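# Pack four cartons flat into the blue container

## Task

Place all four cartons inside the blue container so that each one rests flat on its floor with the same face upward as it had at the start; they must stay there without the robot holding them, and the robot must release its grip and pull away afterwards.

## Robot and tools

Robot: a single six-joint arm (a UF850-type model) carrying a suction-cup tool instead of fingers. There is one arm, so every command has exactly one pose. The cup point is the centre of the cup rim when nothing touches it, and the cup opens along that point's +z axis. About 4 cm behind the rim the tool widens, with its body and a camera reaching roughly 9 cm sideways, so leave room when working near walls or other cartons.

Frame: all positions and orientations are in the scene frame. Its origin sits on the table surface directly beneath the arm base, +z is up, and +y is to the left when facing along +x. Positions are in metres and orientations are unit quaternions written w first (qw, qx, qy, qz). The base may be slightly tilted relative to the table, and the reported cup position becomes less accurate at long reach.

A row is one list of 8 plain numbers: x, y, z, qw, qx, qy, qz, suction. The first seven are an absolute target pose for the cup point in the scene frame, not an offset. The eighth sets suction: anything above 0.01 switches it on, 0.01 or less switches it off, allowed range -1 to 1, and it keeps its last value until changed. Repeat the wanted quaternion in every row rather than copying the reported one, which may have drifted. A target more than 0.6 m from the last reported position along any axis of the cup point's own frame is rejected and nothing is sent.

Tools:
- execute_actions(actions, pictures). actions is a list holding zero or one item. An empty list just reports the state. An item {"rows": [...], "steps": n} runs up to 15 control steps of 1/30 s each (default 15), one row per step, the final row reused if there are fewer rows than steps. An item {"steps": n} without rows is a wait of up to 300 steps, counted from the previous result. pictures (true/false) controls whether camera images come back; by default they do.
- move(target, speed). target is one 8-number row as above. The tool drives the cup point in a straight line toward that pose; speed is the path's top speed in m/s, 0.002 to 0.5, default 0.25, with rotation capped at twice that value in rad/s. The path lasts between 0.5 and 10 s; if longer, it halts after 10 s before arriving. Rotation takes the shorter direction. The path ignores obstacles, and the real cup point can trail it, wander off it, or overshoot the speed, most of all with the arm almost straight. The suction value is applied at the start.
- wait(seconds): 0 to 10 s of letting the scene run without new commands.
- zoom_image(camera, region): enlarges part of the latest cam_wrist picture; region is [x0, y0, x1, y1] in pixels with (0,0) top-left, no larger than 504 by 504.
- read_manual(section): returns licence text only; it does nothing to the robot.
- finished_scene(scene): give the current scene number to close and grade it; irreversible. Not calling any tool also ends things.

Motion limits: each control step, the commanded pose is trimmed to within 70 mm and 16 degrees of the measured one, and damped inverse kinematics follows, favouring position over orientation. After an execute_actions action, the arm only continues to the last trimmed pose, so a distant target may need several calls; read the reported pose and send the remainder. Joint speed is capped at 3.14 rad/s.

Result lines: the state line gives the cup point position, quaternion and linear/angular velocities. A move adds a "move:" line with how it ended (done means settled near the target; off_target, moving, held or fault otherwise) and which limits applied: limits=paced means the pose was trimmed, limits=held means a safety check blocked some steps, after which the arm may lunge much faster than the speed set. The distance to the target is also given. "pose unreachable" means the clearance check altered or blocked the command; HELD marks steps where that happened. "Hand target" shows where the controller is currently steering. suction_measured shows vacuum: near 0 with no seal, 0.83 or more on an airtight face, lower with leaks. part_present turns 1 at 0.50 and back to 0 below 0.45.

Gripping: switch suction on and press the 36 mm rim squarely onto a smooth flat carton face so it seals all round; avoid holes, seams and carton edges under the rim. Under vacuum the cup shortens, so the carton rides up to about 12 mm nearer the tool. Vacuum alone can lift a resting object. To release, set the carton down on the container floor, then switch suction off, and lift at least 15 mm before assuming contact is gone. If the cup seals to the table it pins the tool; switch suction off to free it. Keep the cup facing down and do not flip cartons so their upper face stays up.

Cameras: cam_wrist only, 504x504 fisheye, mounted on the tool.

Avoid: knocking anything off the table; dropping cartons or letting them slip; approaching contact fast or aiming far below a surface, which presses hard. If joint torque hits its load limit (waist and shoulder 56.4, elbow 47, forearm roll 25.3, wrist pitch and roll 17.8 N m), the arm stops, backs off, freezes for 10 s and drops the rest of the call. Holding loads heats motors: a MOTOR HOT line appears from 65 °C and at 80 °C an OVER-TEMPERATURE FAULT brakes the arm until it cools. Loose objects can occasionally be nudged by outside pushes, so check the final layout before finishing.

Each tool is called after "Call:" by a JSON object that holds its "fn" and its "kwargs".

## Session

I'll start by looking at the current state.

Call:
{"fn": "execute_actions", "kwargs": {"actions": []}}

Scene clock: 0.00 s of 6000.00 s.
end_effector_position=(+0.5988, +0.0213, +0.2778) suction_measured=0.00 part_present=0 end_effector_quat_wxyz=(+0.001, -0.014, +1.000, -0.003) end_effector_velocity=(-0.000, +0.000, -0.000) end_effector_angular_velocity=(+0.000, -0.001, -0.001)
Joint positions: [-0.003 -0.533 -1.293  0.001 -0.761 -1.567]
Joint velocities: [0.    0.    0.001 0.    0.001 0.001]
Motor temperatures (°C, as the motors report them): [23 23 26 23 22 27]
Hand target: +0.599, +0.021, +0.278; +0.001, -0.014, +1.000, -0.003

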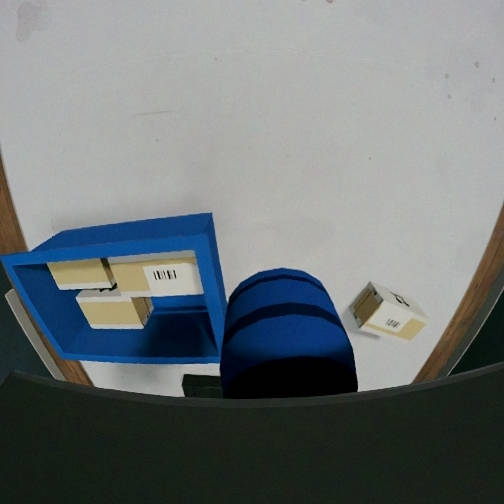

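Call:
{"fn": "zoom_image", "kwargs": {"camera": "cam_wrist", "region": [0, 190, 252, 400]}}

Call:
{"fn": "zoom_image", "kwargs": {"camera": "cam_wrist", "region": [320, 250, 460, 370]}}

Region (0, 190, 252, 400) of cam_wrist's 504x504 image, scaled by 2.000, with more detail than that image has.

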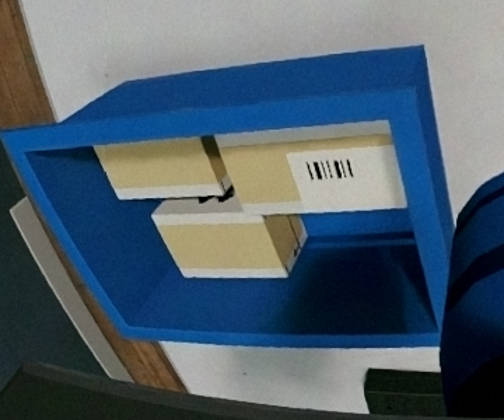

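Region (320, 250, 460, 370) of cam_wrist's 504x504 image, scaled by 3.600, with more detail than that image has; it fills the top 432 rows of this view, and the rest is white.

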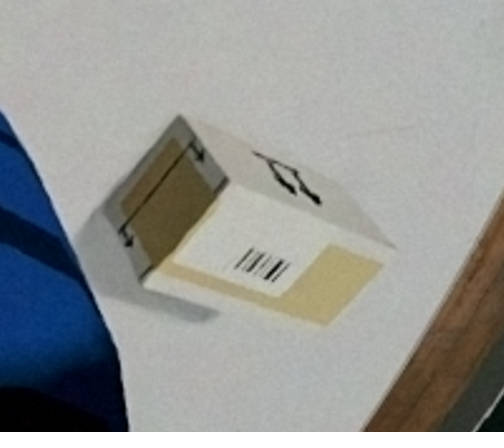

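Call:
{"fn": "move", "kwargs": {"target": [0.40, 0.22, 0.30, 0, 0, 1, 0, -1], "speed": 0.3}}

Scene clock: 69.60 s of 6000.00 s.
end_effector_position=(+0.4008, +0.2204, +0.3001) suction_measured=0.00 part_present=0 end_effector_quat_wxyz=(-0.000, +0.000, +1.000, -0.000) end_effector_velocity=(-0.001, +0.001, +0.001) end_effector_angular_velocity=(+0.000, -0.001, +0.001)
Joint positions: [ 0.459 -0.177 -0.876  0.011 -0.7   -1.084]
Joint velocities: [ 0.003  0.002  0.001 -0.    -0.     0.002]
Motor temperatures (°C, as the motors report them): [23 24 26 23 22 27]
Hand target: +0.401, +0.221, +0.300; -0.000, +0.000, +1.000, -0.000
Off the commanded pose: 0.001 m, 0 deg.
After step 90, 65.20 s passed at rest.
move: done

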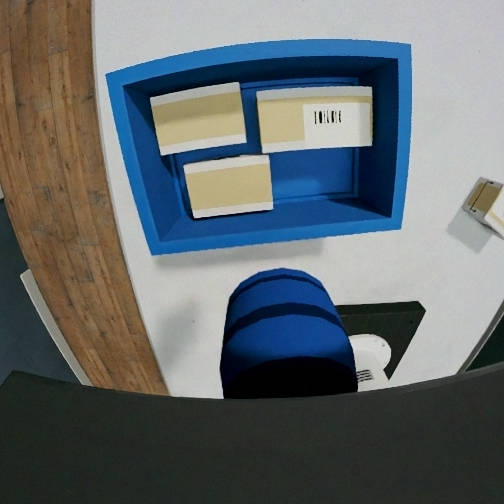

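Call:
{"fn": "zoom_image", "kwargs": {"camera": "cam_wrist", "region": [90, 20, 430, 270]}}

Region (90, 20, 430, 270) of cam_wrist's 504x504 image, scaled by 1.482, with more detail than that image has; it fills the top 371 rows of this view, and the rest is white.

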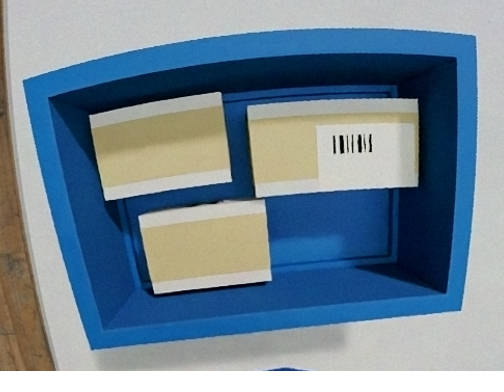

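Call:
{"fn": "zoom_image", "kwargs": {"camera": "cam_wrist", "region": [430, 160, 504, 260]}}

Region (430, 160, 504, 260) of cam_wrist's 504x504 image, scaled by 5.040, with more detail than that image has; it fills the left 373 columns of this view, and the rest is white.

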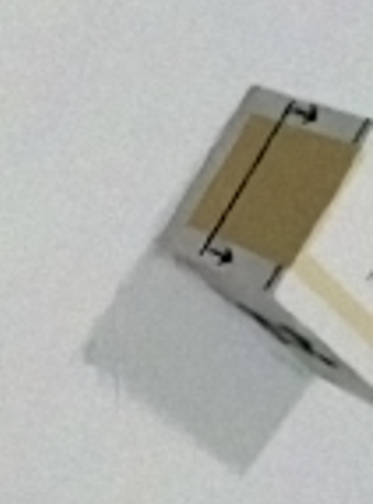

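Call:
{"fn": "zoom_image", "kwargs": {"camera": "cam_wrist", "region": [100, 60, 280, 260]}}

Call:
{"fn": "zoom_image", "kwargs": {"camera": "cam_wrist", "region": [240, 40, 420, 240]}}

Region (100, 60, 280, 260) of cam_wrist's 504x504 image, scaled by 2.520, with more detail than that image has; it fills the left 454 columns of this view, and the rest is white.

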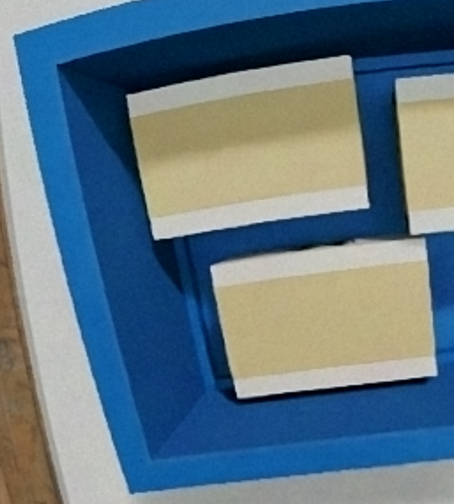

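Region (240, 40, 420, 240) of cam_wrist's 504x504 image, scaled by 2.520, with more detail than that image has; it fills the left 454 columns of this view, and the rest is white.

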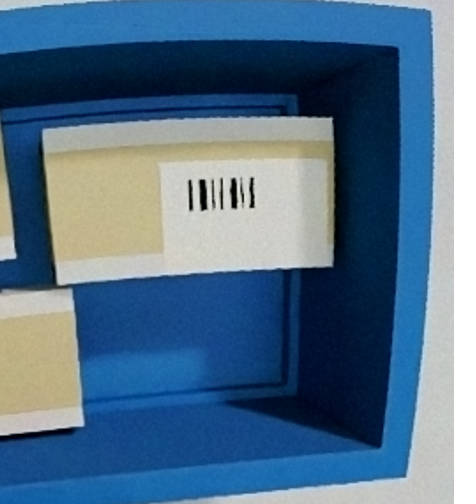

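Call:
{"fn": "move", "kwargs": {"target": [0.385, 0.258, 0.19, 0, -0.0567, 0.9984, 0, -1], "speed": 0.2}}

Scene clock: 190.63 s of 6000.00 s.
end_effector_position=(+0.3853, +0.2580, +0.1902) suction_measured=0.00 part_present=0 end_effector_quat_wxyz=(+0.000, -0.057, +0.998, -0.000) end_effector_velocity=(-0.001, -0.000, -0.002) end_effector_angular_velocity=(-0.002, +0.003, +0.000)
Joint positions: [ 0.548 -0.374 -0.825  0.017 -0.45  -1.115]
Joint velocities: [ 0.001 -0.002  0.002 -0.001  0.001  0.002]
Motor temperatures (°C, as the motors report them): [23 24 26 23 22 27]
Hand target: +0.385, +0.258, +0.190; +0.000, -0.057, +0.998, -0.000
Off the commanded pose: 0.000 m, 0 deg.
After step 90, 117.00 s passed at rest.
move: done

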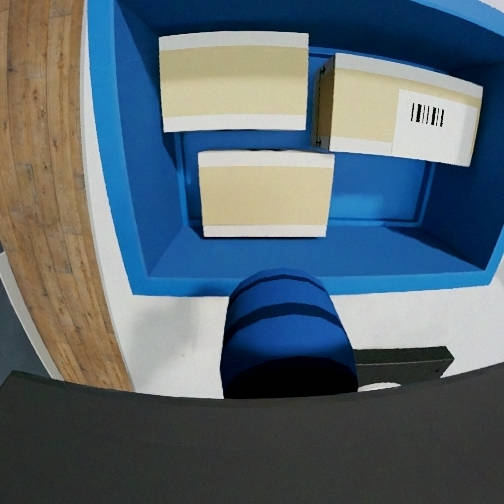

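Call:
{"fn": "zoom_image", "kwargs": {"camera": "cam_wrist", "region": [290, 30, 504, 260]}}

Call:
{"fn": "zoom_image", "kwargs": {"camera": "cam_wrist", "region": [120, 110, 350, 300]}}

Region (290, 30, 504, 260) of cam_wrist's 504x504 image, scaled by 2.191, with more detail than that image has; it fills the left 469 columns of this view, and the rest is white.

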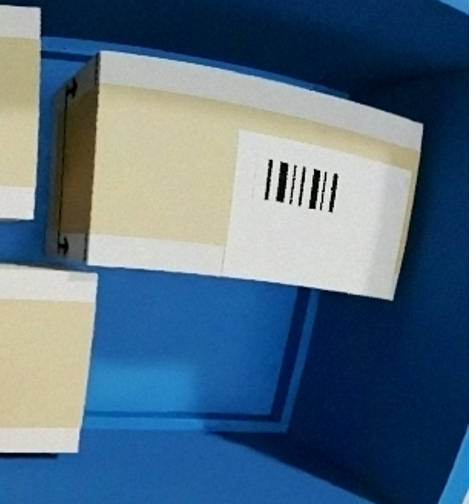

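Region (120, 110, 350, 300) of cam_wrist's 504x504 image, scaled by 2.191, with more detail than that image has; it fills the top 416 rows of this view, and the rest is white.

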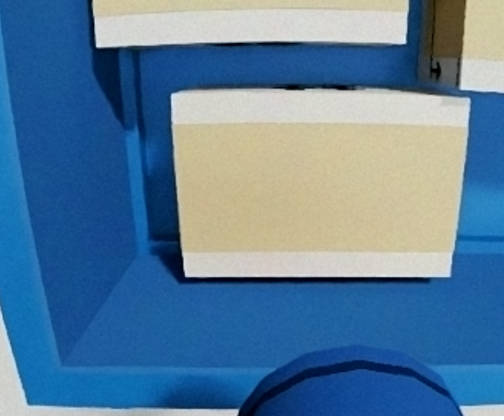

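Call:
{"fn": "move", "kwargs": {"target": [0.3967, 0.2590, 0.10, 0, -0.0567, 0.9984, 0, -1], "speed": 0.15}}

Scene clock: 278.50 s of 6000.00 s.
end_effector_position=(+0.3969, +0.2590, +0.1002) suction_measured=0.00 part_present=0 end_effector_quat_wxyz=(+0.000, -0.057, +0.998, +0.000) end_effector_velocity=(+0.000, +0.000, -0.001) end_effector_angular_velocity=(+0.000, +0.000, +0.001)
Joint positions: [ 0.537 -0.584 -0.855  0.028 -0.27  -1.138]
Joint velocities: [ 0.    -0.002 -0.001  0.001  0.001 -0.001]
Motor temperatures (°C, as the motors report them): [23 24 26 23 22 27]
Hand target: +0.397, +0.259, +0.100; +0.000, -0.057, +0.998, -0.000
Off the commanded pose: 0.000 m, 0 deg.
After step 90, 83.90 s passed at rest.
move: done

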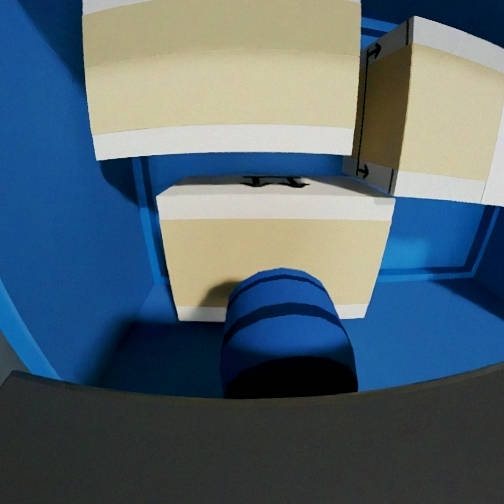

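Call:
{"fn": "move", "kwargs": {"target": [0.3967, 0.2590, 0.074, 0, -0.0567, 0.9984, 0, 1], "speed": 0.03}}

Scene clock: 290.57 s of 6000.00 s.
end_effector_position=(+0.3967, +0.2590, +0.0741) suction_measured=0.00 part_present=0 end_effector_quat_wxyz=(+0.000, -0.057, +0.998, -0.000) end_effector_velocity=(+0.000, +0.001, +0.000) end_effector_angular_velocity=(+0.001, -0.001, +0.001)
Joint positions: [ 0.538 -0.644 -0.864  0.035 -0.219 -1.144]
Joint velocities: [ 0.002  0.    -0.001  0.001  0.001 -0.   ]
Motor temperatures (°C, as the motors report them): [23 24 26 23 22 27]
Hand target: +0.397, +0.259, +0.074; +0.000, -0.057, +0.998, -0.000
Off the commanded pose: 0.000 m, 0 deg.
After step 90, 7.93 s passed at rest.
move: done

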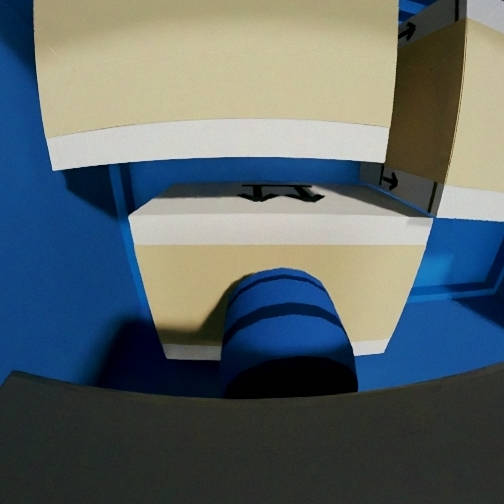

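Call:
{"fn": "move", "kwargs": {"target": [0.3967, 0.2590, 0.062, 0, -0.0567, 0.9984, 0, 1], "speed": 0.02}}

Scene clock: 306.67 s of 6000.00 s.
end_effector_position=(+0.3967, +0.2590, +0.0620) suction_measured=0.93 part_present=1 end_effector_quat_wxyz=(-0.000, -0.057, +0.998, -0.000) end_effector_velocity=(+0.000, +0.001, +0.000) end_effector_angular_velocity=(+0.001, -0.001, +0.000)
Joint positions: [ 0.538 -0.673 -0.87   0.039 -0.197 -1.148]
Joint velocities: [ 0.002  0.    -0.001  0.002  0.    -0.   ]
Motor temperatures (°C, as the motors report them): [23 24 26 23 22 27]
Hand target: +0.397, +0.259, +0.062; +0.000, -0.057, +0.998, -0.000
Off the commanded pose: 0.000 m, 0 deg.
After step 90, 12.27 s passed at rest.
move: done

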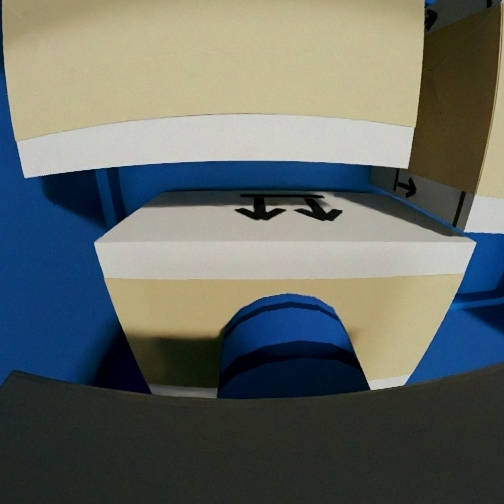

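Call:
{"fn": "move", "kwargs": {"target": [0.3934, 0.2878, 0.064, 0, -0.0567, 0.9984, 0, 1], "speed": 0.04}}

Scene clock: 328.40 s of 6000.00 s.
end_effector_position=(+0.3935, +0.2877, +0.0640) suction_measured=0.95 part_present=1 end_effector_quat_wxyz=(-0.000, -0.057, +0.998, -0.000) end_effector_velocity=(-0.001, +0.000, -0.000) end_effector_angular_velocity=(-0.001, +0.001, -0.001)
Joint positions: [ 0.591 -0.687 -0.908  0.035 -0.22  -1.091]
Joint velocities: [ 0.002 -0.     0.001 -0.001 -0.     0.003]
Motor temperatures (°C, as the motors report them): [23 24 26 23 22 27]
Hand target: +0.393, +0.288, +0.064; +0.000, -0.057, +0.998, -0.000
Off the commanded pose: 0.000 m, 0 deg.
After step 90, 17.70 s passed at rest.
move: done

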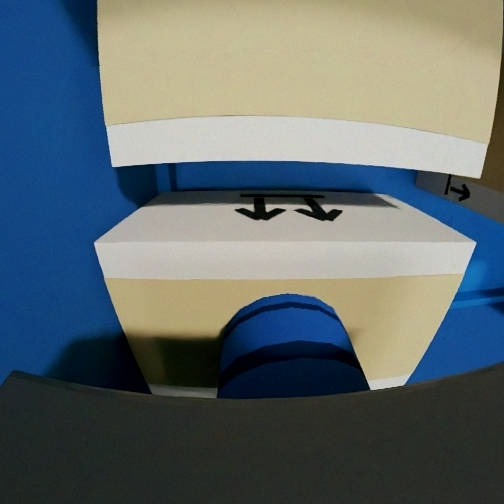

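Call:
{"fn": "move", "kwargs": {"target": [0.3934, 0.2878, 0.054, 0, -0.0567, 0.9984, 0, 1], "speed": 0.02}}

Scene clock: 337.17 s of 6000.00 s.
end_effector_position=(+0.3948, +0.2888, +0.0569) suction_measured=0.95 part_present=1 end_effector_quat_wxyz=(+0.001, -0.057, +0.998, +0.001) end_effector_velocity=(+0.000, +0.001, -0.000) end_effector_angular_velocity=(+0.007, -0.010, +0.001)
Joint positions: [ 0.591 -0.704 -0.914  0.037 -0.206 -1.094]
Joint velocities: [ 0.001  0.003  0.007  0.001  0.016 -0.001]
Motor temperatures (°C, as the motors report them): [23 24 26 23 22 27]
Hand target: +0.393, +0.288, +0.054; +0.000, -0.057, +0.998, -0.000
Off the commanded pose: 0.003 m, 0 deg.
After step 90, 5.03 s passed at rest.
move: done

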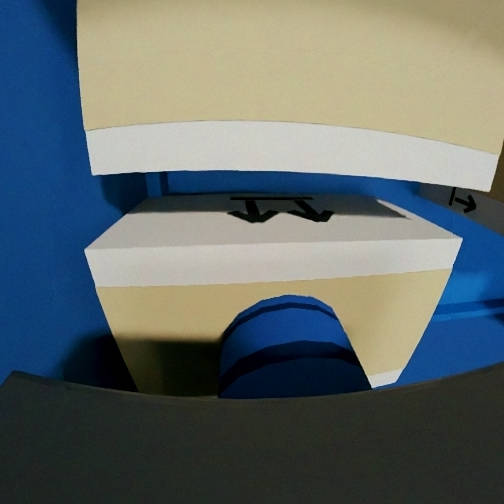

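Call:
{"fn": "move", "kwargs": {"target": [0.3942, 0.2808, 0.064, 0, -0.0567, 0.9984, 0, 1], "speed": 0.02}}

Scene clock: 360.00 s of 6000.00 s.
end_effector_position=(+0.3940, +0.2807, +0.0638) suction_measured=0.95 part_present=1 end_effector_quat_wxyz=(-0.000, -0.057, +0.998, -0.000) end_effector_velocity=(+0.001, +0.001, +0.001) end_effector_angular_velocity=(+0.001, -0.002, +0.002)
Joint positions: [ 0.579 -0.682 -0.898  0.035 -0.215 -1.104]
Joint velocities: [-0.     0.002 -0.001 -0.    -0.001 -0.002]
Motor temperatures (°C, as the motors report them): [23 24 26 23 23 27]
Hand target: +0.394, +0.281, +0.064; -0.000, -0.057, +0.998, +0.000
Off the commanded pose: 0.000 m, 0 deg.
After step 90, 19.03 s passed at rest.
move: done

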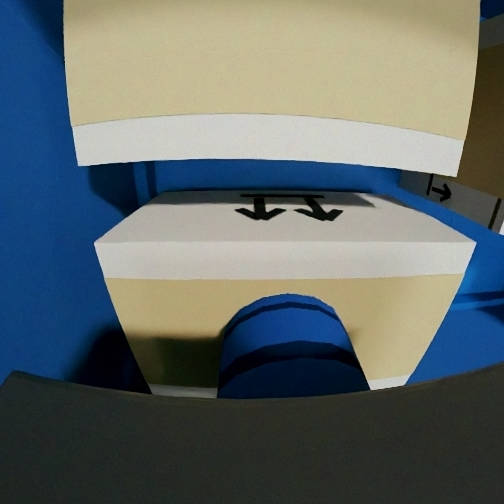

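Call:
{"fn": "move", "kwargs": {"target": [0.3942, 0.2808, 0.054, 0, -0.0567, 0.9984, 0, 1], "speed": 0.02}}

Scene clock: 363.00 s of 6000.00 s.
end_effector_position=(+0.3942, +0.2808, +0.0540) suction_measured=0.95 part_present=1 end_effector_quat_wxyz=(+0.000, -0.057, +0.998, -0.000) end_effector_velocity=(+0.000, -0.001, -0.001) end_effector_angular_velocity=(-0.000, +0.001, -0.001)
Joint positions: [ 0.579 -0.705 -0.903  0.039 -0.197 -1.107]
Joint velocities: [-0.002 -0.001 -0.     0.001  0.001 -0.001]
Motor temperatures (°C, as the motors report them): [23 24 26 23 23 27]
Hand target: +0.394, +0.281, +0.054; +0.000, -0.057, +0.998, -0.000
Off the commanded pose: 0.000 m, 0 deg.
move: done

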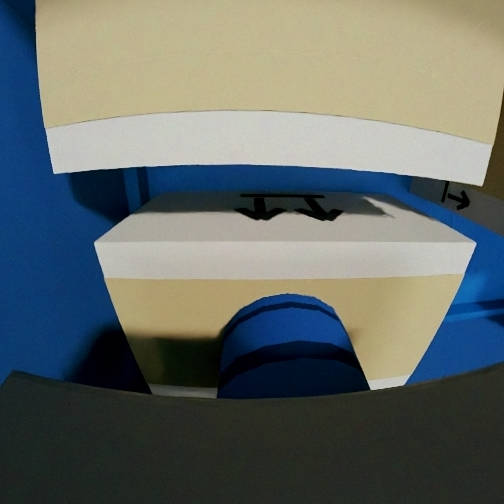

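Call:
{"fn": "move", "kwargs": {"target": [0.3942, 0.2808, 0.050, 0, -0.0567, 0.9984, 0, 1], "speed": 0.01}}

Scene clock: 366.70 s of 6000.00 s.
end_effector_position=(+0.3947, +0.2812, +0.0525) suction_measured=0.95 part_present=1 end_effector_quat_wxyz=(+0.000, -0.057, +0.998, +0.000) end_effector_velocity=(+0.001, +0.001, +0.000) end_effector_angular_velocity=(+0.003, -0.003, -0.001)
Joint positions: [ 0.579 -0.709 -0.906  0.04  -0.195 -1.109]
Joint velocities: [ 0.     0.001  0.001  0.002  0.004 -0.001]
Motor temperatures (°C, as the motors report them): [23 24 26 23 23 27]
Hand target: +0.394, +0.281, +0.050; -0.000, -0.057, +0.998, -0.000
Off the commanded pose: 0.003 m, 0 deg.
move: done

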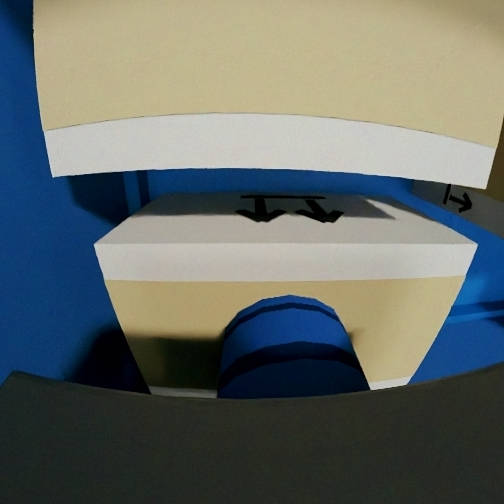

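Call:
{"fn": "execute_actions", "kwargs": {"actions": [{"rows": [[0.3942, 0.2808, 0.053, 0, -0.0567, 0.9984, 0, -1]], "steps": 12}], "pictures": false}}

Scene clock: 371.03 s of 6000.00 s.
end_effector_position=(+0.3945, +0.2810, +0.0533) suction_measured=0.00 part_present=0 end_effector_quat_wxyz=(+0.000, -0.057, +0.998, +0.000) end_effector_velocity=(-0.001, -0.001, -0.000) end_effector_angular_velocity=(-0.002, +0.003, -0.001)
Joint positions: [ 0.579 -0.707 -0.904  0.039 -0.195 -1.108]
Joint velocities: [-0.    -0.     0.001  0.    -0.002  0.001]
Motor temperatures (°C, as the motors report them): [23 24 26 23 23 27]
Hand target: +0.394, +0.281, +0.053; +0.000, -0.057, +0.998, +0.000
Off the commanded pose: 0.000 m, 0 deg.
Steps of this call (steps 1 to 90: nothing new was sent; then 0.93 s passed at rest; steps 91 to 102: all 12 steps of this action). Readings (end_effector_position | what the end effector reports):
91: (+0.3947, +0.2812, +0.0526) | suction_measured=0.56 part_present=1
92: (+0.3946, +0.2812, +0.0532) | suction_measured=0.04 part_present=0
94: (+0.3945, +0.2811, +0.0534) | suction_measured=0.00 part_present=0
98: (+0.3945, +0.2810, +0.0533) | suction_measured=0.00 part_present=0
102: the state above

Call:
{"fn": "move", "kwargs": {"target": [0.3942, 0.2808, 0.21, 0, -0.0567, 0.9984, 0, -1], "speed": 0.2}}

Scene clock: 379.13 s of 6000.00 s.
end_effector_position=(+0.3940, +0.2808, +0.2097) suction_measured=0.00 part_present=0 end_effector_quat_wxyz=(-0.000, -0.057, +0.998, -0.000) end_effector_velocity=(+0.000, +0.000, +0.002) end_effector_angular_velocity=(+0.000, -0.000, +0.001)
Joint positions: [ 0.576 -0.378 -0.89   0.016 -0.512 -1.086]
Joint velocities: [ 0.     0.003 -0.001 -0.    -0.004 -0.   ]
Motor temperatures (°C, as the motors report them): [23 24 26 23 23 27]
Hand target: +0.394, +0.281, +0.210; -0.000, -0.057, +0.998, +0.000
Off the commanded pose: 0.000 m, 0 deg.
After step 90, 3.93 s passed at rest.
move: done

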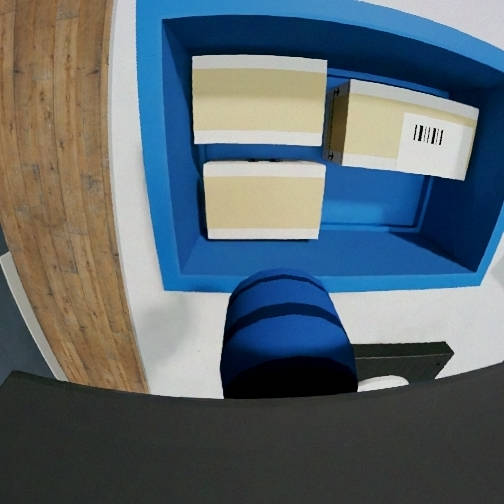

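Call:
{"fn": "zoom_image", "kwargs": {"camera": "cam_wrist", "region": [170, 40, 504, 290]}}

Region (170, 40, 504, 290) of cam_wrist's 504x504 image, scaled by 1.509, with more detail than that image has; it fills the top 377 rows of this view, and the rest is white.

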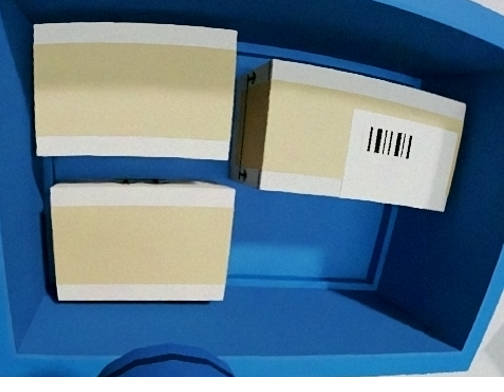

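Call:
{"fn": "move", "kwargs": {"target": [0.366, -0.238, 0.17, 0, 0.2036, 0.9790, 0, -1], "speed": 0.4}}

Scene clock: 482.90 s of 6000.00 s.
end_effector_position=(+0.3644, -0.2375, +0.1701) suction_measured=0.00 part_present=0 end_effector_quat_wxyz=(+0.000, +0.203, +0.979, +0.001) end_effector_velocity=(-0.001, -0.001, -0.001) end_effector_angular_velocity=(+0.002, +0.001, -0.004)
Joint positions: [-0.617 -0.373 -0.748  0.014 -0.381 -1.756]
Joint velocities: [-0.005 -0.002 -0.     0.002 -0.    -0.003]
Motor temperatures (°C, as the motors report them): [23 24 26 23 22 27]
Hand target: +0.364, -0.238, +0.170; +0.000, +0.204, +0.979, +0.001
Off the commanded pose: 0.002 m, 0 deg.
After step 90, 98.97 s passed at rest.
move: done

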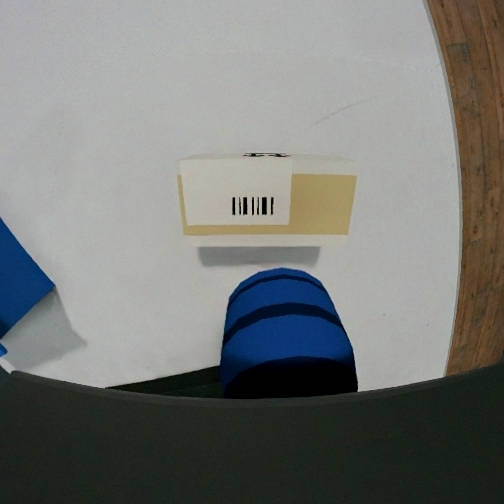

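Call:
{"fn": "zoom_image", "kwargs": {"camera": "cam_wrist", "region": [160, 130, 380, 280]}}

Region (160, 130, 380, 280) of cam_wrist's 504x504 image, scaled by 2.291, with more detail than that image has; it fills the top 344 rows of this view, and the rest is white.

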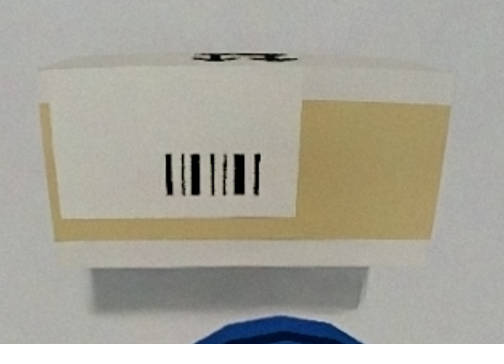

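Call:
{"fn": "move", "kwargs": {"target": [0.3664, -0.2405, 0.08, 0, 0.2036, 0.9790, 0, -1], "speed": 0.2}}

Scene clock: 510.07 s of 6000.00 s.
end_effector_position=(+0.3665, -0.2407, +0.0802) suction_measured=0.00 part_present=0 end_effector_quat_wxyz=(+0.000, +0.204, +0.979, -0.000) end_effector_velocity=(-0.001, +0.001, -0.002) end_effector_angular_velocity=(+0.001, +0.002, +0.001)
Joint positions: [-0.619 -0.59  -0.769  0.019 -0.185 -1.762]
Joint velocities: [ 0.001 -0.003  0.001 -0.001  0.002  0.001]
Motor temperatures (°C, as the motors report them): [23 24 26 23 22 27]
Hand target: +0.366, -0.241, +0.080; -0.000, +0.204, +0.979, -0.000
Off the commanded pose: 0.000 m, 0 deg.
After step 90, 23.30 s passed at rest.
move: done

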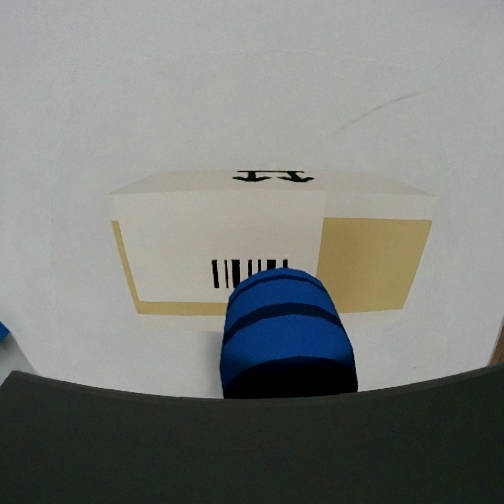

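Call:
{"fn": "move", "kwargs": {"target": [0.3677, -0.2416, 0.053, 0, 0.2036, 0.9790, 0, 1], "speed": 0.03}}

Scene clock: 525.70 s of 6000.00 s.
end_effector_position=(+0.3677, -0.2416, +0.0530) suction_measured=0.91 part_present=1 end_effector_quat_wxyz=(+0.000, +0.204, +0.979, -0.000) end_effector_velocity=(+0.000, -0.000, -0.000) end_effector_angular_velocity=(-0.001, -0.001, +0.001)
Joint positions: [-0.619 -0.66  -0.787  0.027 -0.133 -1.771]
Joint velocities: [ 0.    -0.001 -0.     0.001  0.002 -0.002]
Motor temperatures (°C, as the motors report them): [23 24 26 23 22 27]
Hand target: +0.368, -0.242, +0.053; -0.000, +0.204, +0.979, -0.000
Off the commanded pose: 0.000 m, 0 deg.
After step 90, 11.47 s passed at rest.
move: done

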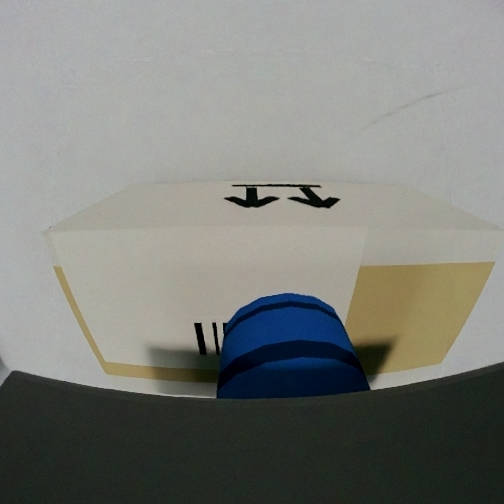

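Call:
{"fn": "move", "kwargs": {"target": [0.370, -0.21, 0.19, 0, 0.2036, 0.9790, 0, 1], "speed": 0.25}}

Call:
{"fn": "move", "kwargs": {"target": [0.3996, 0.1507, 0.19, 0, -0.0567, 0.9984, 0, 1], "speed": 0.3}}

Scene clock: 535.57 s of 6000.00 s.
end_effector_position=(+0.3700, -0.2099, +0.1897) suction_measured=0.95 part_present=1 end_effector_quat_wxyz=(-0.000, +0.204, +0.979, +0.000) end_effector_velocity=(+0.001, -0.000, +0.002) end_effector_angular_velocity=(-0.002, -0.003, -0.001)
Joint positions: [-0.556 -0.312 -0.725  0.011 -0.421 -1.691]
Joint velocities: [ 0.001  0.004 -0.001 -0.    -0.002  0.002]
Motor temperatures (°C, as the motors report them): [23 24 26 23 22 27]
Hand target: +0.370, -0.210, +0.190; +0.000, +0.204, +0.979, +0.000
Off the commanded pose: 0.000 m, 0 deg.
After step 90, 5.87 s passed at rest.
move: done

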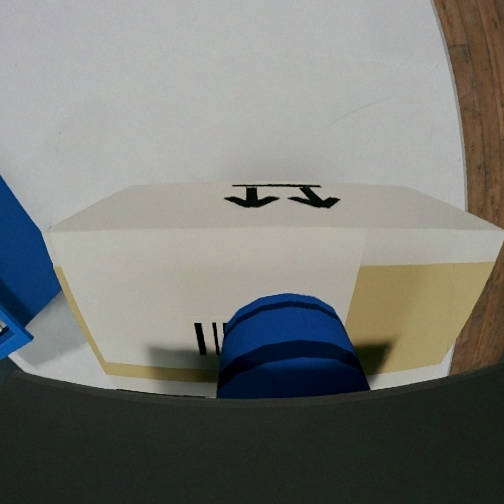

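Scene clock: 537.23 s of 6000.00 s.
end_effector_position=(+0.4007, +0.1503, +0.1900) suction_measured=0.95 part_present=1 end_effector_quat_wxyz=(-0.000, -0.056, +0.998, -0.000) end_effector_velocity=(+0.001, +0.002, +0.001) end_effector_angular_velocity=(+0.001, -0.003, +0.004)
Joint positions: [ 0.316 -0.307 -0.727  0.017 -0.422 -1.347]
Joint velocities: [ 0.005 -0.    -0.002 -0.     0.001  0.001]
Motor temperatures (°C, as the motors report them): [23 24 26 23 22 27]
Hand target: +0.401, +0.151, +0.190; -0.000, -0.057, +0.998, -0.000
Off the commanded pose: 0.001 m, 0 deg.
move: done

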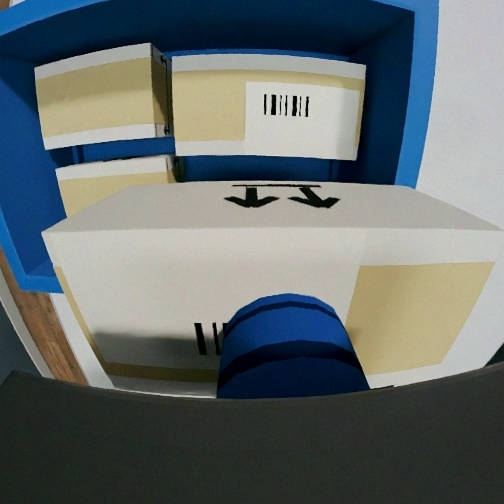

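Call:
{"fn": "zoom_image", "kwargs": {"camera": "cam_wrist", "region": [30, 40, 250, 240]}}

Region (30, 40, 250, 240) of cam_wrist's 504x504 image, scaled by 2.291, with more detail than that image has; it fills the top 458 rows of this view, and the rest is white.

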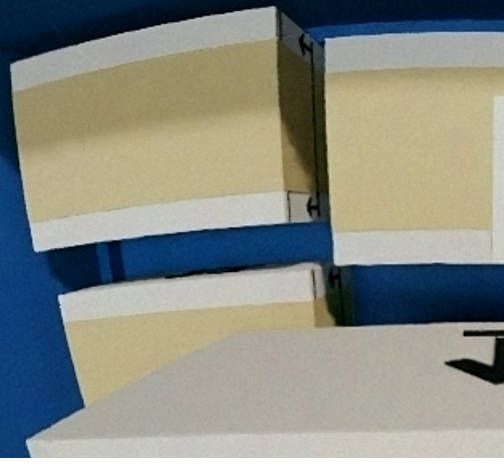

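Call:
{"fn": "move", "kwargs": {"target": [0.4002, 0.1533, 0.115, 0, -0.0567, 0.9984, 0, 1], "speed": 0.12}}

Scene clock: 561.83 s of 6000.00 s.
end_effector_position=(+0.4004, +0.1533, +0.1152) suction_measured=0.95 part_present=1 end_effector_quat_wxyz=(+0.000, -0.057, +0.998, -0.000) end_effector_velocity=(-0.001, -0.000, -0.001) end_effector_angular_velocity=(-0.000, +0.001, +0.001)
Joint positions: [ 0.324 -0.48  -0.725  0.03  -0.246 -1.354]
Joint velocities: [-0.001 -0.001  0.001  0.     0.002 -0.002]
Motor temperatures (°C, as the motors report them): [23 24 26 23 22 27]
Hand target: +0.400, +0.153, +0.115; +0.000, -0.057, +0.998, -0.000
Off the commanded pose: 0.000 m, 0 deg.
After step 90, 20.60 s passed at rest.
move: done

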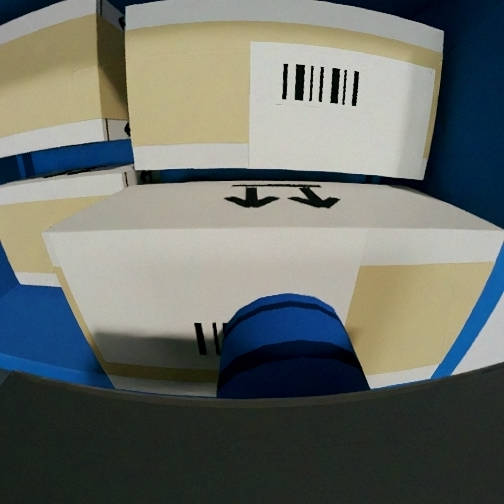

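Call:
{"fn": "move", "kwargs": {"target": [0.4002, 0.1533, 0.072, 0, -0.0567, 0.9984, 0, 1], "speed": 0.05}}

Scene clock: 567.93 s of 6000.00 s.
end_effector_position=(+0.4003, +0.1533, +0.0721) suction_measured=0.95 part_present=1 end_effector_quat_wxyz=(+0.000, -0.057, +0.998, -0.000) end_effector_velocity=(+0.001, +0.000, -0.000) end_effector_angular_velocity=(+0.001, -0.002, -0.000)
Joint positions: [ 0.325 -0.588 -0.739  0.049 -0.152 -1.372]
Joint velocities: [-0.001 -0.001 -0.001  0.003  0.002 -0.003]
Motor temperatures (°C, as the motors report them): [23 24 26 23 22 27]
Hand target: +0.400, +0.153, +0.072; +0.000, -0.057, +0.998, -0.000
Off the commanded pose: 0.000 m, 0 deg.
After step 90, 1.93 s passed at rest.
move: done

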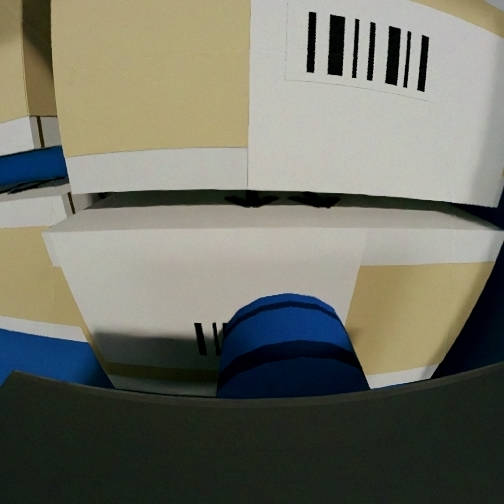

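Call:
{"fn": "move", "kwargs": {"target": [0.4050, 0.1538, 0.070, 0, -0.0567, 0.9984, 0, 1], "speed": 0.015}}

Scene clock: 577.60 s of 6000.00 s.
end_effector_position=(+0.4050, +0.1538, +0.0700) suction_measured=0.95 part_present=1 end_effector_quat_wxyz=(-0.000, -0.057, +0.998, -0.000) end_effector_velocity=(-0.000, +0.000, -0.000) end_effector_angular_velocity=(-0.000, +0.001, +0.001)
Joint positions: [ 0.322 -0.599 -0.753  0.049 -0.155 -1.375]
Joint velocities: [ 0.    -0.     0.     0.    -0.001 -0.001]
Motor temperatures (°C, as the motors report them): [23 24 26 23 22 27]
Hand target: +0.405, +0.154, +0.070; -0.000, -0.057, +0.998, +0.000
Off the commanded pose: 0.000 m, 0 deg.
After step 90, 5.97 s passed at rest.
move: done

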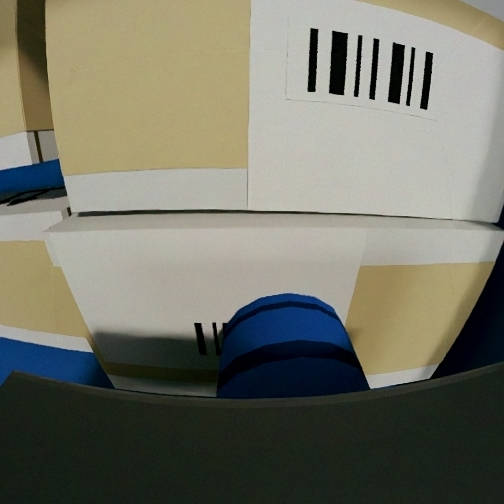

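Call:
{"fn": "move", "kwargs": {"target": [0.4050, 0.1538, 0.052, 0, -0.0567, 0.9984, 0, 1], "speed": 0.02}}

Scene clock: 589.13 s of 6000.00 s.
end_effector_position=(+0.4054, +0.1540, +0.0559) suction_measured=0.95 part_present=1 end_effector_quat_wxyz=(-0.001, -0.057, +0.998, -0.000) end_effector_velocity=(+0.001, +0.001, +0.001) end_effector_angular_velocity=(+0.002, -0.005, +0.001)
Joint positions: [ 0.322 -0.637 -0.763  0.063 -0.13  -1.389]
Joint velocities: [ 0.     0.003  0.002  0.004  0.004 -0.005]
Motor temperatures (°C, as the motors report them): [23 24 26 23 22 27]
Hand target: +0.405, +0.154, +0.052; -0.000, -0.057, +0.998, -0.000
Off the commanded pose: 0.004 m, 0 deg.
After step 90, 7.40 s passed at rest.
move: off_target

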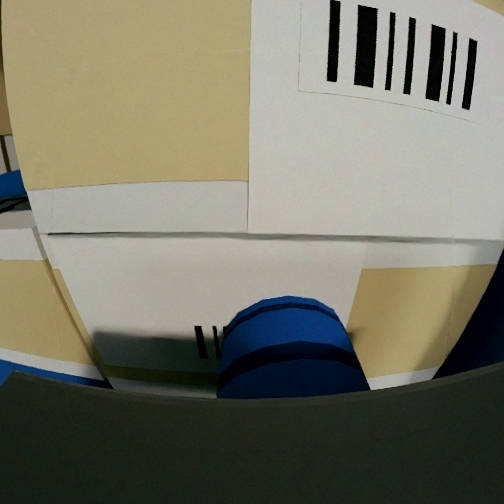

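Call:
{"fn": "zoom_image", "kwargs": {"camera": "cam_wrist", "region": [0, 150, 504, 400]}}

Region (0, 150, 504, 400) of cam_wrist's 504x504 image, scaled by 1.000; it fills the top 250 rows of this view, and the rest is white.

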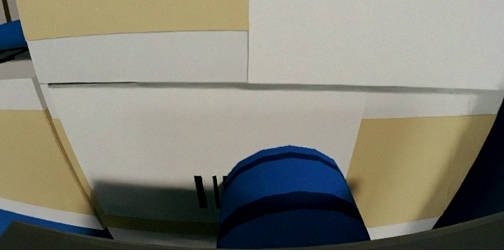

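Call:
{"fn": "zoom_image", "kwargs": {"camera": "cam_wrist", "region": [340, 200, 504, 400]}}

Call:
{"fn": "zoom_image", "kwargs": {"camera": "cam_wrist", "region": [0, 180, 180, 400]}}

Region (340, 200, 504, 400) of cam_wrist's 504x504 image, scaled by 2.520, with more detail than that image has; it fills the left 413 columns of this view, and the rest is white.

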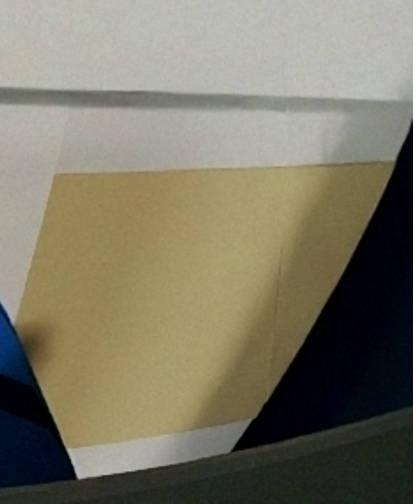

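Region (0, 180, 180, 400) of cam_wrist's 504x504 image, scaled by 2.291, with more detail than that image has; it fills the left 412 columns of this view, and the rest is white.

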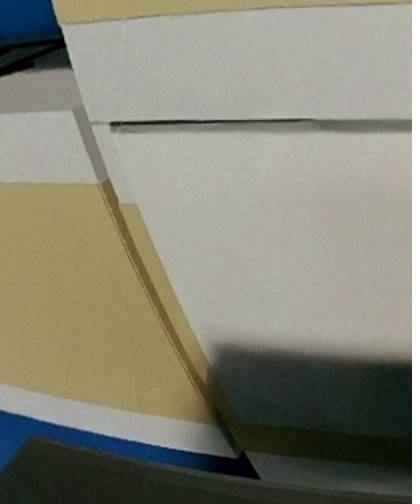

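Call:
{"fn": "move", "kwargs": {"target": [0.4050, 0.1538, 0.062, 0, -0.0567, 0.9984, 0, 1], "speed": 0.015}}

Call:
{"fn": "move", "kwargs": {"target": [0.4095, 0.1530, 0.062, 0, -0.0567, 0.9984, 0, 1], "speed": 0.01}}

Scene clock: 634.67 s of 6000.00 s.
end_effector_position=(+0.4050, +0.1538, +0.0619) suction_measured=0.95 part_present=1 end_effector_quat_wxyz=(+0.000, -0.057, +0.998, +0.000) end_effector_velocity=(-0.001, -0.001, +0.001) end_effector_angular_velocity=(-0.001, +0.003, +0.000)
Joint positions: [ 0.322 -0.62  -0.757  0.055 -0.138 -1.381]
Joint velocities: [-0.001  0.002  0.001 -0.003 -0.005  0.002]
Motor temperatures (°C, as the motors report them): [23 24 26 23 24 27]
Hand target: +0.405, +0.154, +0.062; -0.000, -0.057, +0.998, +0.000
Off the commanded pose: 0.000 m, 0 deg.
After step 90, 41.83 s passed at rest.
move: done

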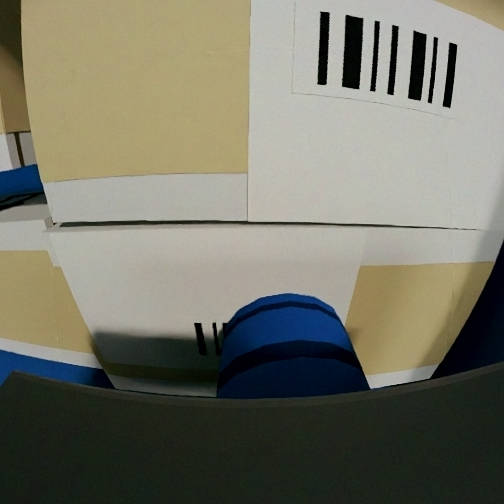

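Scene clock: 635.37 s of 6000.00 s.
end_effector_position=(+0.4095, +0.1530, +0.0620) suction_measured=0.95 part_present=1 end_effector_quat_wxyz=(-0.000, -0.057, +0.998, -0.000) end_effector_velocity=(+0.000, +0.000, -0.000) end_effector_angular_velocity=(-0.000, +0.001, +0.002)
Joint positions: [ 0.317 -0.625 -0.768  0.053 -0.144 -1.384]
Joint velocities: [ 0.001 -0.001 -0.001 -0.001 -0.001 -0.   ]
Motor temperatures (°C, as the motors report them): [23 24 26 23 24 27]
Hand target: +0.409, +0.153, +0.062; -0.000, -0.057, +0.998, +0.000
Off the commanded pose: 0.000 m, 0 deg.
move: done

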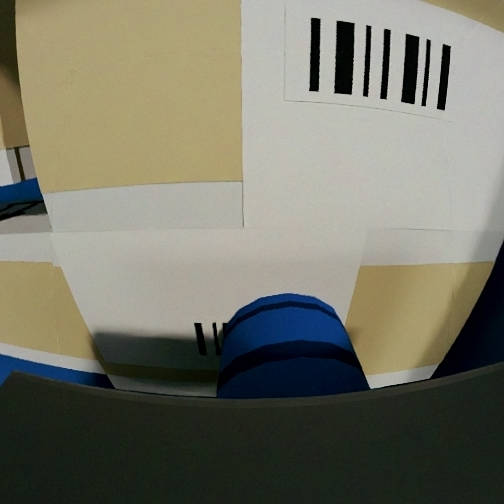

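Call:
{"fn": "move", "kwargs": {"target": [0.4095, 0.1530, 0.052, 0, -0.0567, 0.9984, 0, 1], "speed": 0.015}}

Scene clock: 642.37 s of 6000.00 s.
end_effector_position=(+0.4099, +0.1533, +0.0559) suction_measured=0.95 part_present=1 end_effector_quat_wxyz=(-0.001, -0.057, +0.998, +0.000) end_effector_velocity=(+0.001, +0.000, +0.001) end_effector_angular_velocity=(+0.002, -0.005, -0.002)
Joint positions: [ 0.317 -0.642 -0.774  0.061 -0.135 -1.391]
Joint velocities: [-0.001  0.002  0.001  0.003  0.004 -0.002]
Motor temperatures (°C, as the motors report them): [23 24 26 23 24 27]
Hand target: +0.409, +0.153, +0.052; -0.000, -0.057, +0.998, -0.000
Off the commanded pose: 0.004 m, 0 deg.
After step 90, 3.10 s passed at rest.
move: off_target

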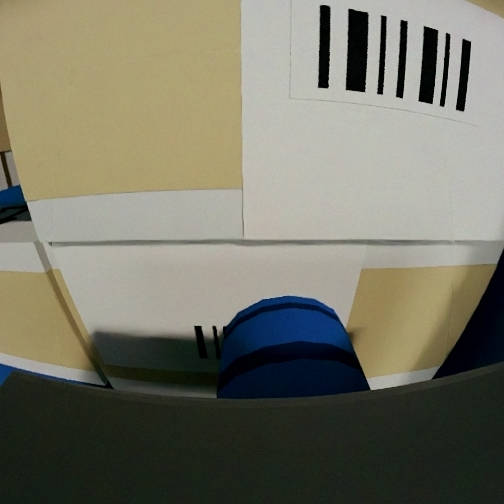

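Call:
{"fn": "zoom_image", "kwargs": {"camera": "cam_wrist", "region": [0, 190, 130, 320]}}

Region (0, 190, 130, 320) of cam_wrist's 504x504 image, scaled by 3.877, with more detail than that image has.

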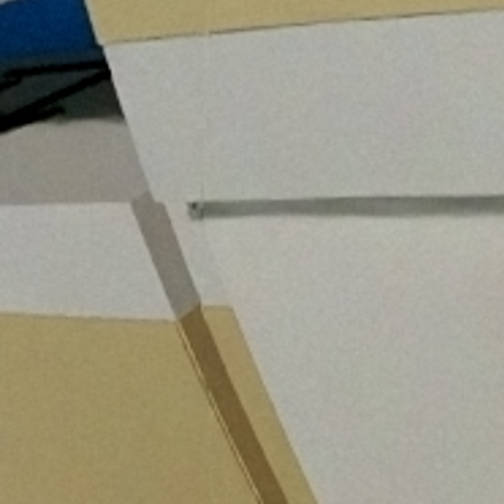

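Call:
{"fn": "execute_actions", "kwargs": {"actions": [{"rows": [[0.4097, 0.1531, 0.0565, 0, -0.0567, 0.9984, 0, 1],[0.4097, 0.1531, 0.0565, 0, -0.0567, 0.9984, 0, 1],[0.4097, 0.1531, 0.0565, 0, -0.0567, 0.9984, 0, 1],[0.4097, 0.1531, 0.0565, 0, -0.0567, 0.9984, 0, 1],[0.4097, 0.1531, 0.0565, 0, -0.0567, 0.9984, 0, -1]], "steps": 13}], "pictures": false}}

Call:
{"fn": "move", "kwargs": {"target": [0.4097, 0.1700, 0.23, 0, -0.0567, 0.9984, 0, -1], "speed": 0.2}}

Scene clock: 684.53 s of 6000.00 s.
end_effector_position=(+0.4098, +0.1532, +0.0570) suction_measured=0.00 part_present=0 end_effector_quat_wxyz=(+0.000, -0.057, +0.998, +0.000) end_effector_velocity=(+0.001, +0.000, +0.000) end_effector_angular_velocity=(+0.000, -0.002, +0.000)
Joint positions: [ 0.317 -0.638 -0.772  0.057 -0.134 -1.388]
Joint velocities: [-0.    -0.    -0.001 -0.001  0.001 -0.   ]
Motor temperatures (°C, as the motors report them): [23 24 26 23 25 27]
Hand target: +0.410, +0.153, +0.057; -0.000, -0.057, +0.998, +0.000
Off the commanded pose: 0.000 m, 0 deg.
Steps of this call (steps 1 to 90: nothing new was sent; then 38.73 s passed at rest; steps 91 to 103: all 13 steps of this action). Readings (end_effector_position | what the end effector reports):
91: (+0.4099, +0.1533, +0.0559) | suction_measured=0.95 part_present=1
92: (+0.4098, +0.1533, +0.0565) | suction_measured=0.95 part_present=1
94: (+0.4096, +0.1532, +0.0569) | suction_measured=0.95 part_present=1
98: (+0.4097, +0.1532, +0.0570) | suction_measured=0.00 part_present=0
103: the state above

Scene clock: 686.03 s of 6000.00 s.
end_effector_position=(+0.4096, +0.1700, +0.2297) suction_measured=0.00 part_present=0 end_effector_quat_wxyz=(-0.000, -0.057, +0.998, +0.000) end_effector_velocity=(+0.000, +0.000, +0.001) end_effector_angular_velocity=(+0.000, -0.001, +0.002)
Joint positions: [ 0.35  -0.26  -0.786  0.016 -0.528 -1.313]
Joint velocities: [ 0.     0.003 -0.001 -0.001 -0.002 -0.001]
Motor temperatures (°C, as the motors report them): [23 24 26 23 25 27]
Hand target: +0.410, +0.170, +0.230; -0.000, -0.057, +0.998, +0.000
Off the commanded pose: 0.000 m, 0 deg.
move: done

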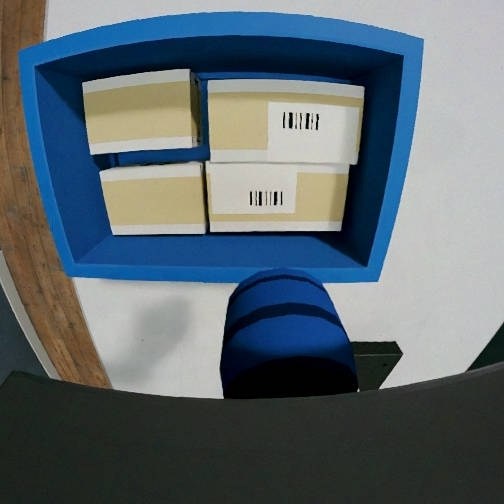

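Call:
{"fn": "zoom_image", "kwargs": {"camera": "cam_wrist", "region": [60, 50, 400, 270]}}

Region (60, 50, 400, 270) of cam_wrist's 504x504 image, scaled by 1.482, with more detail than that image has; it fills the top 326 rows of this view, and the rest is white.

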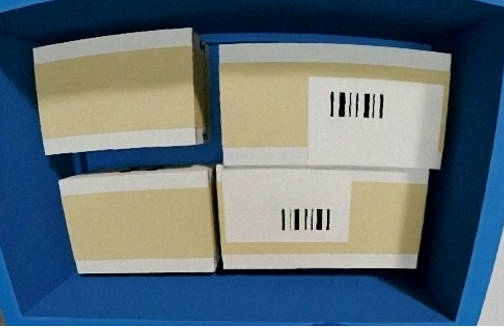

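Call:
{"fn": "move", "kwargs": {"target": [0.4182, 0.3405, 0.20, 0, -0.0567, 0.9984, 0, -1], "speed": 0.25}}

Scene clock: 772.43 s of 6000.00 s.
end_effector_position=(+0.4188, +0.3402, +0.2000) suction_measured=0.00 part_present=0 end_effector_quat_wxyz=(+0.000, -0.057, +0.998, -0.000) end_effector_velocity=(-0.000, +0.001, -0.000) end_effector_angular_velocity=(-0.000, -0.000, +0.001)
Joint positions: [ 0.641 -0.507 -1.054  0.014 -0.546 -1.019]
Joint velocities: [ 0.002 -0.002 -0.002 -0.001 -0.     0.002]
Motor temperatures (°C, as the motors report them): [23 24 26 23 22 27]
Hand target: +0.419, +0.340, +0.200; -0.000, -0.057, +0.998, -0.000
Off the commanded pose: 0.001 m, 0 deg.
After step 90, 82.27 s passed at rest.
move: done

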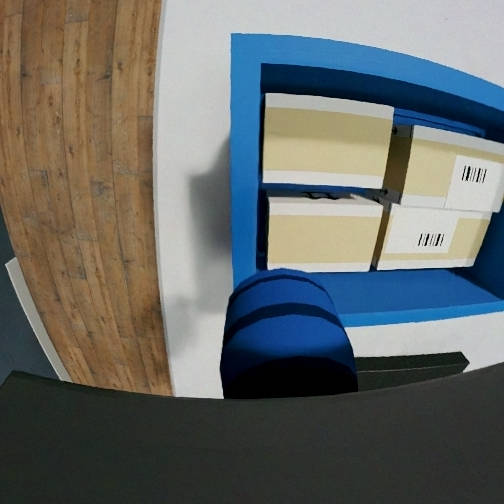

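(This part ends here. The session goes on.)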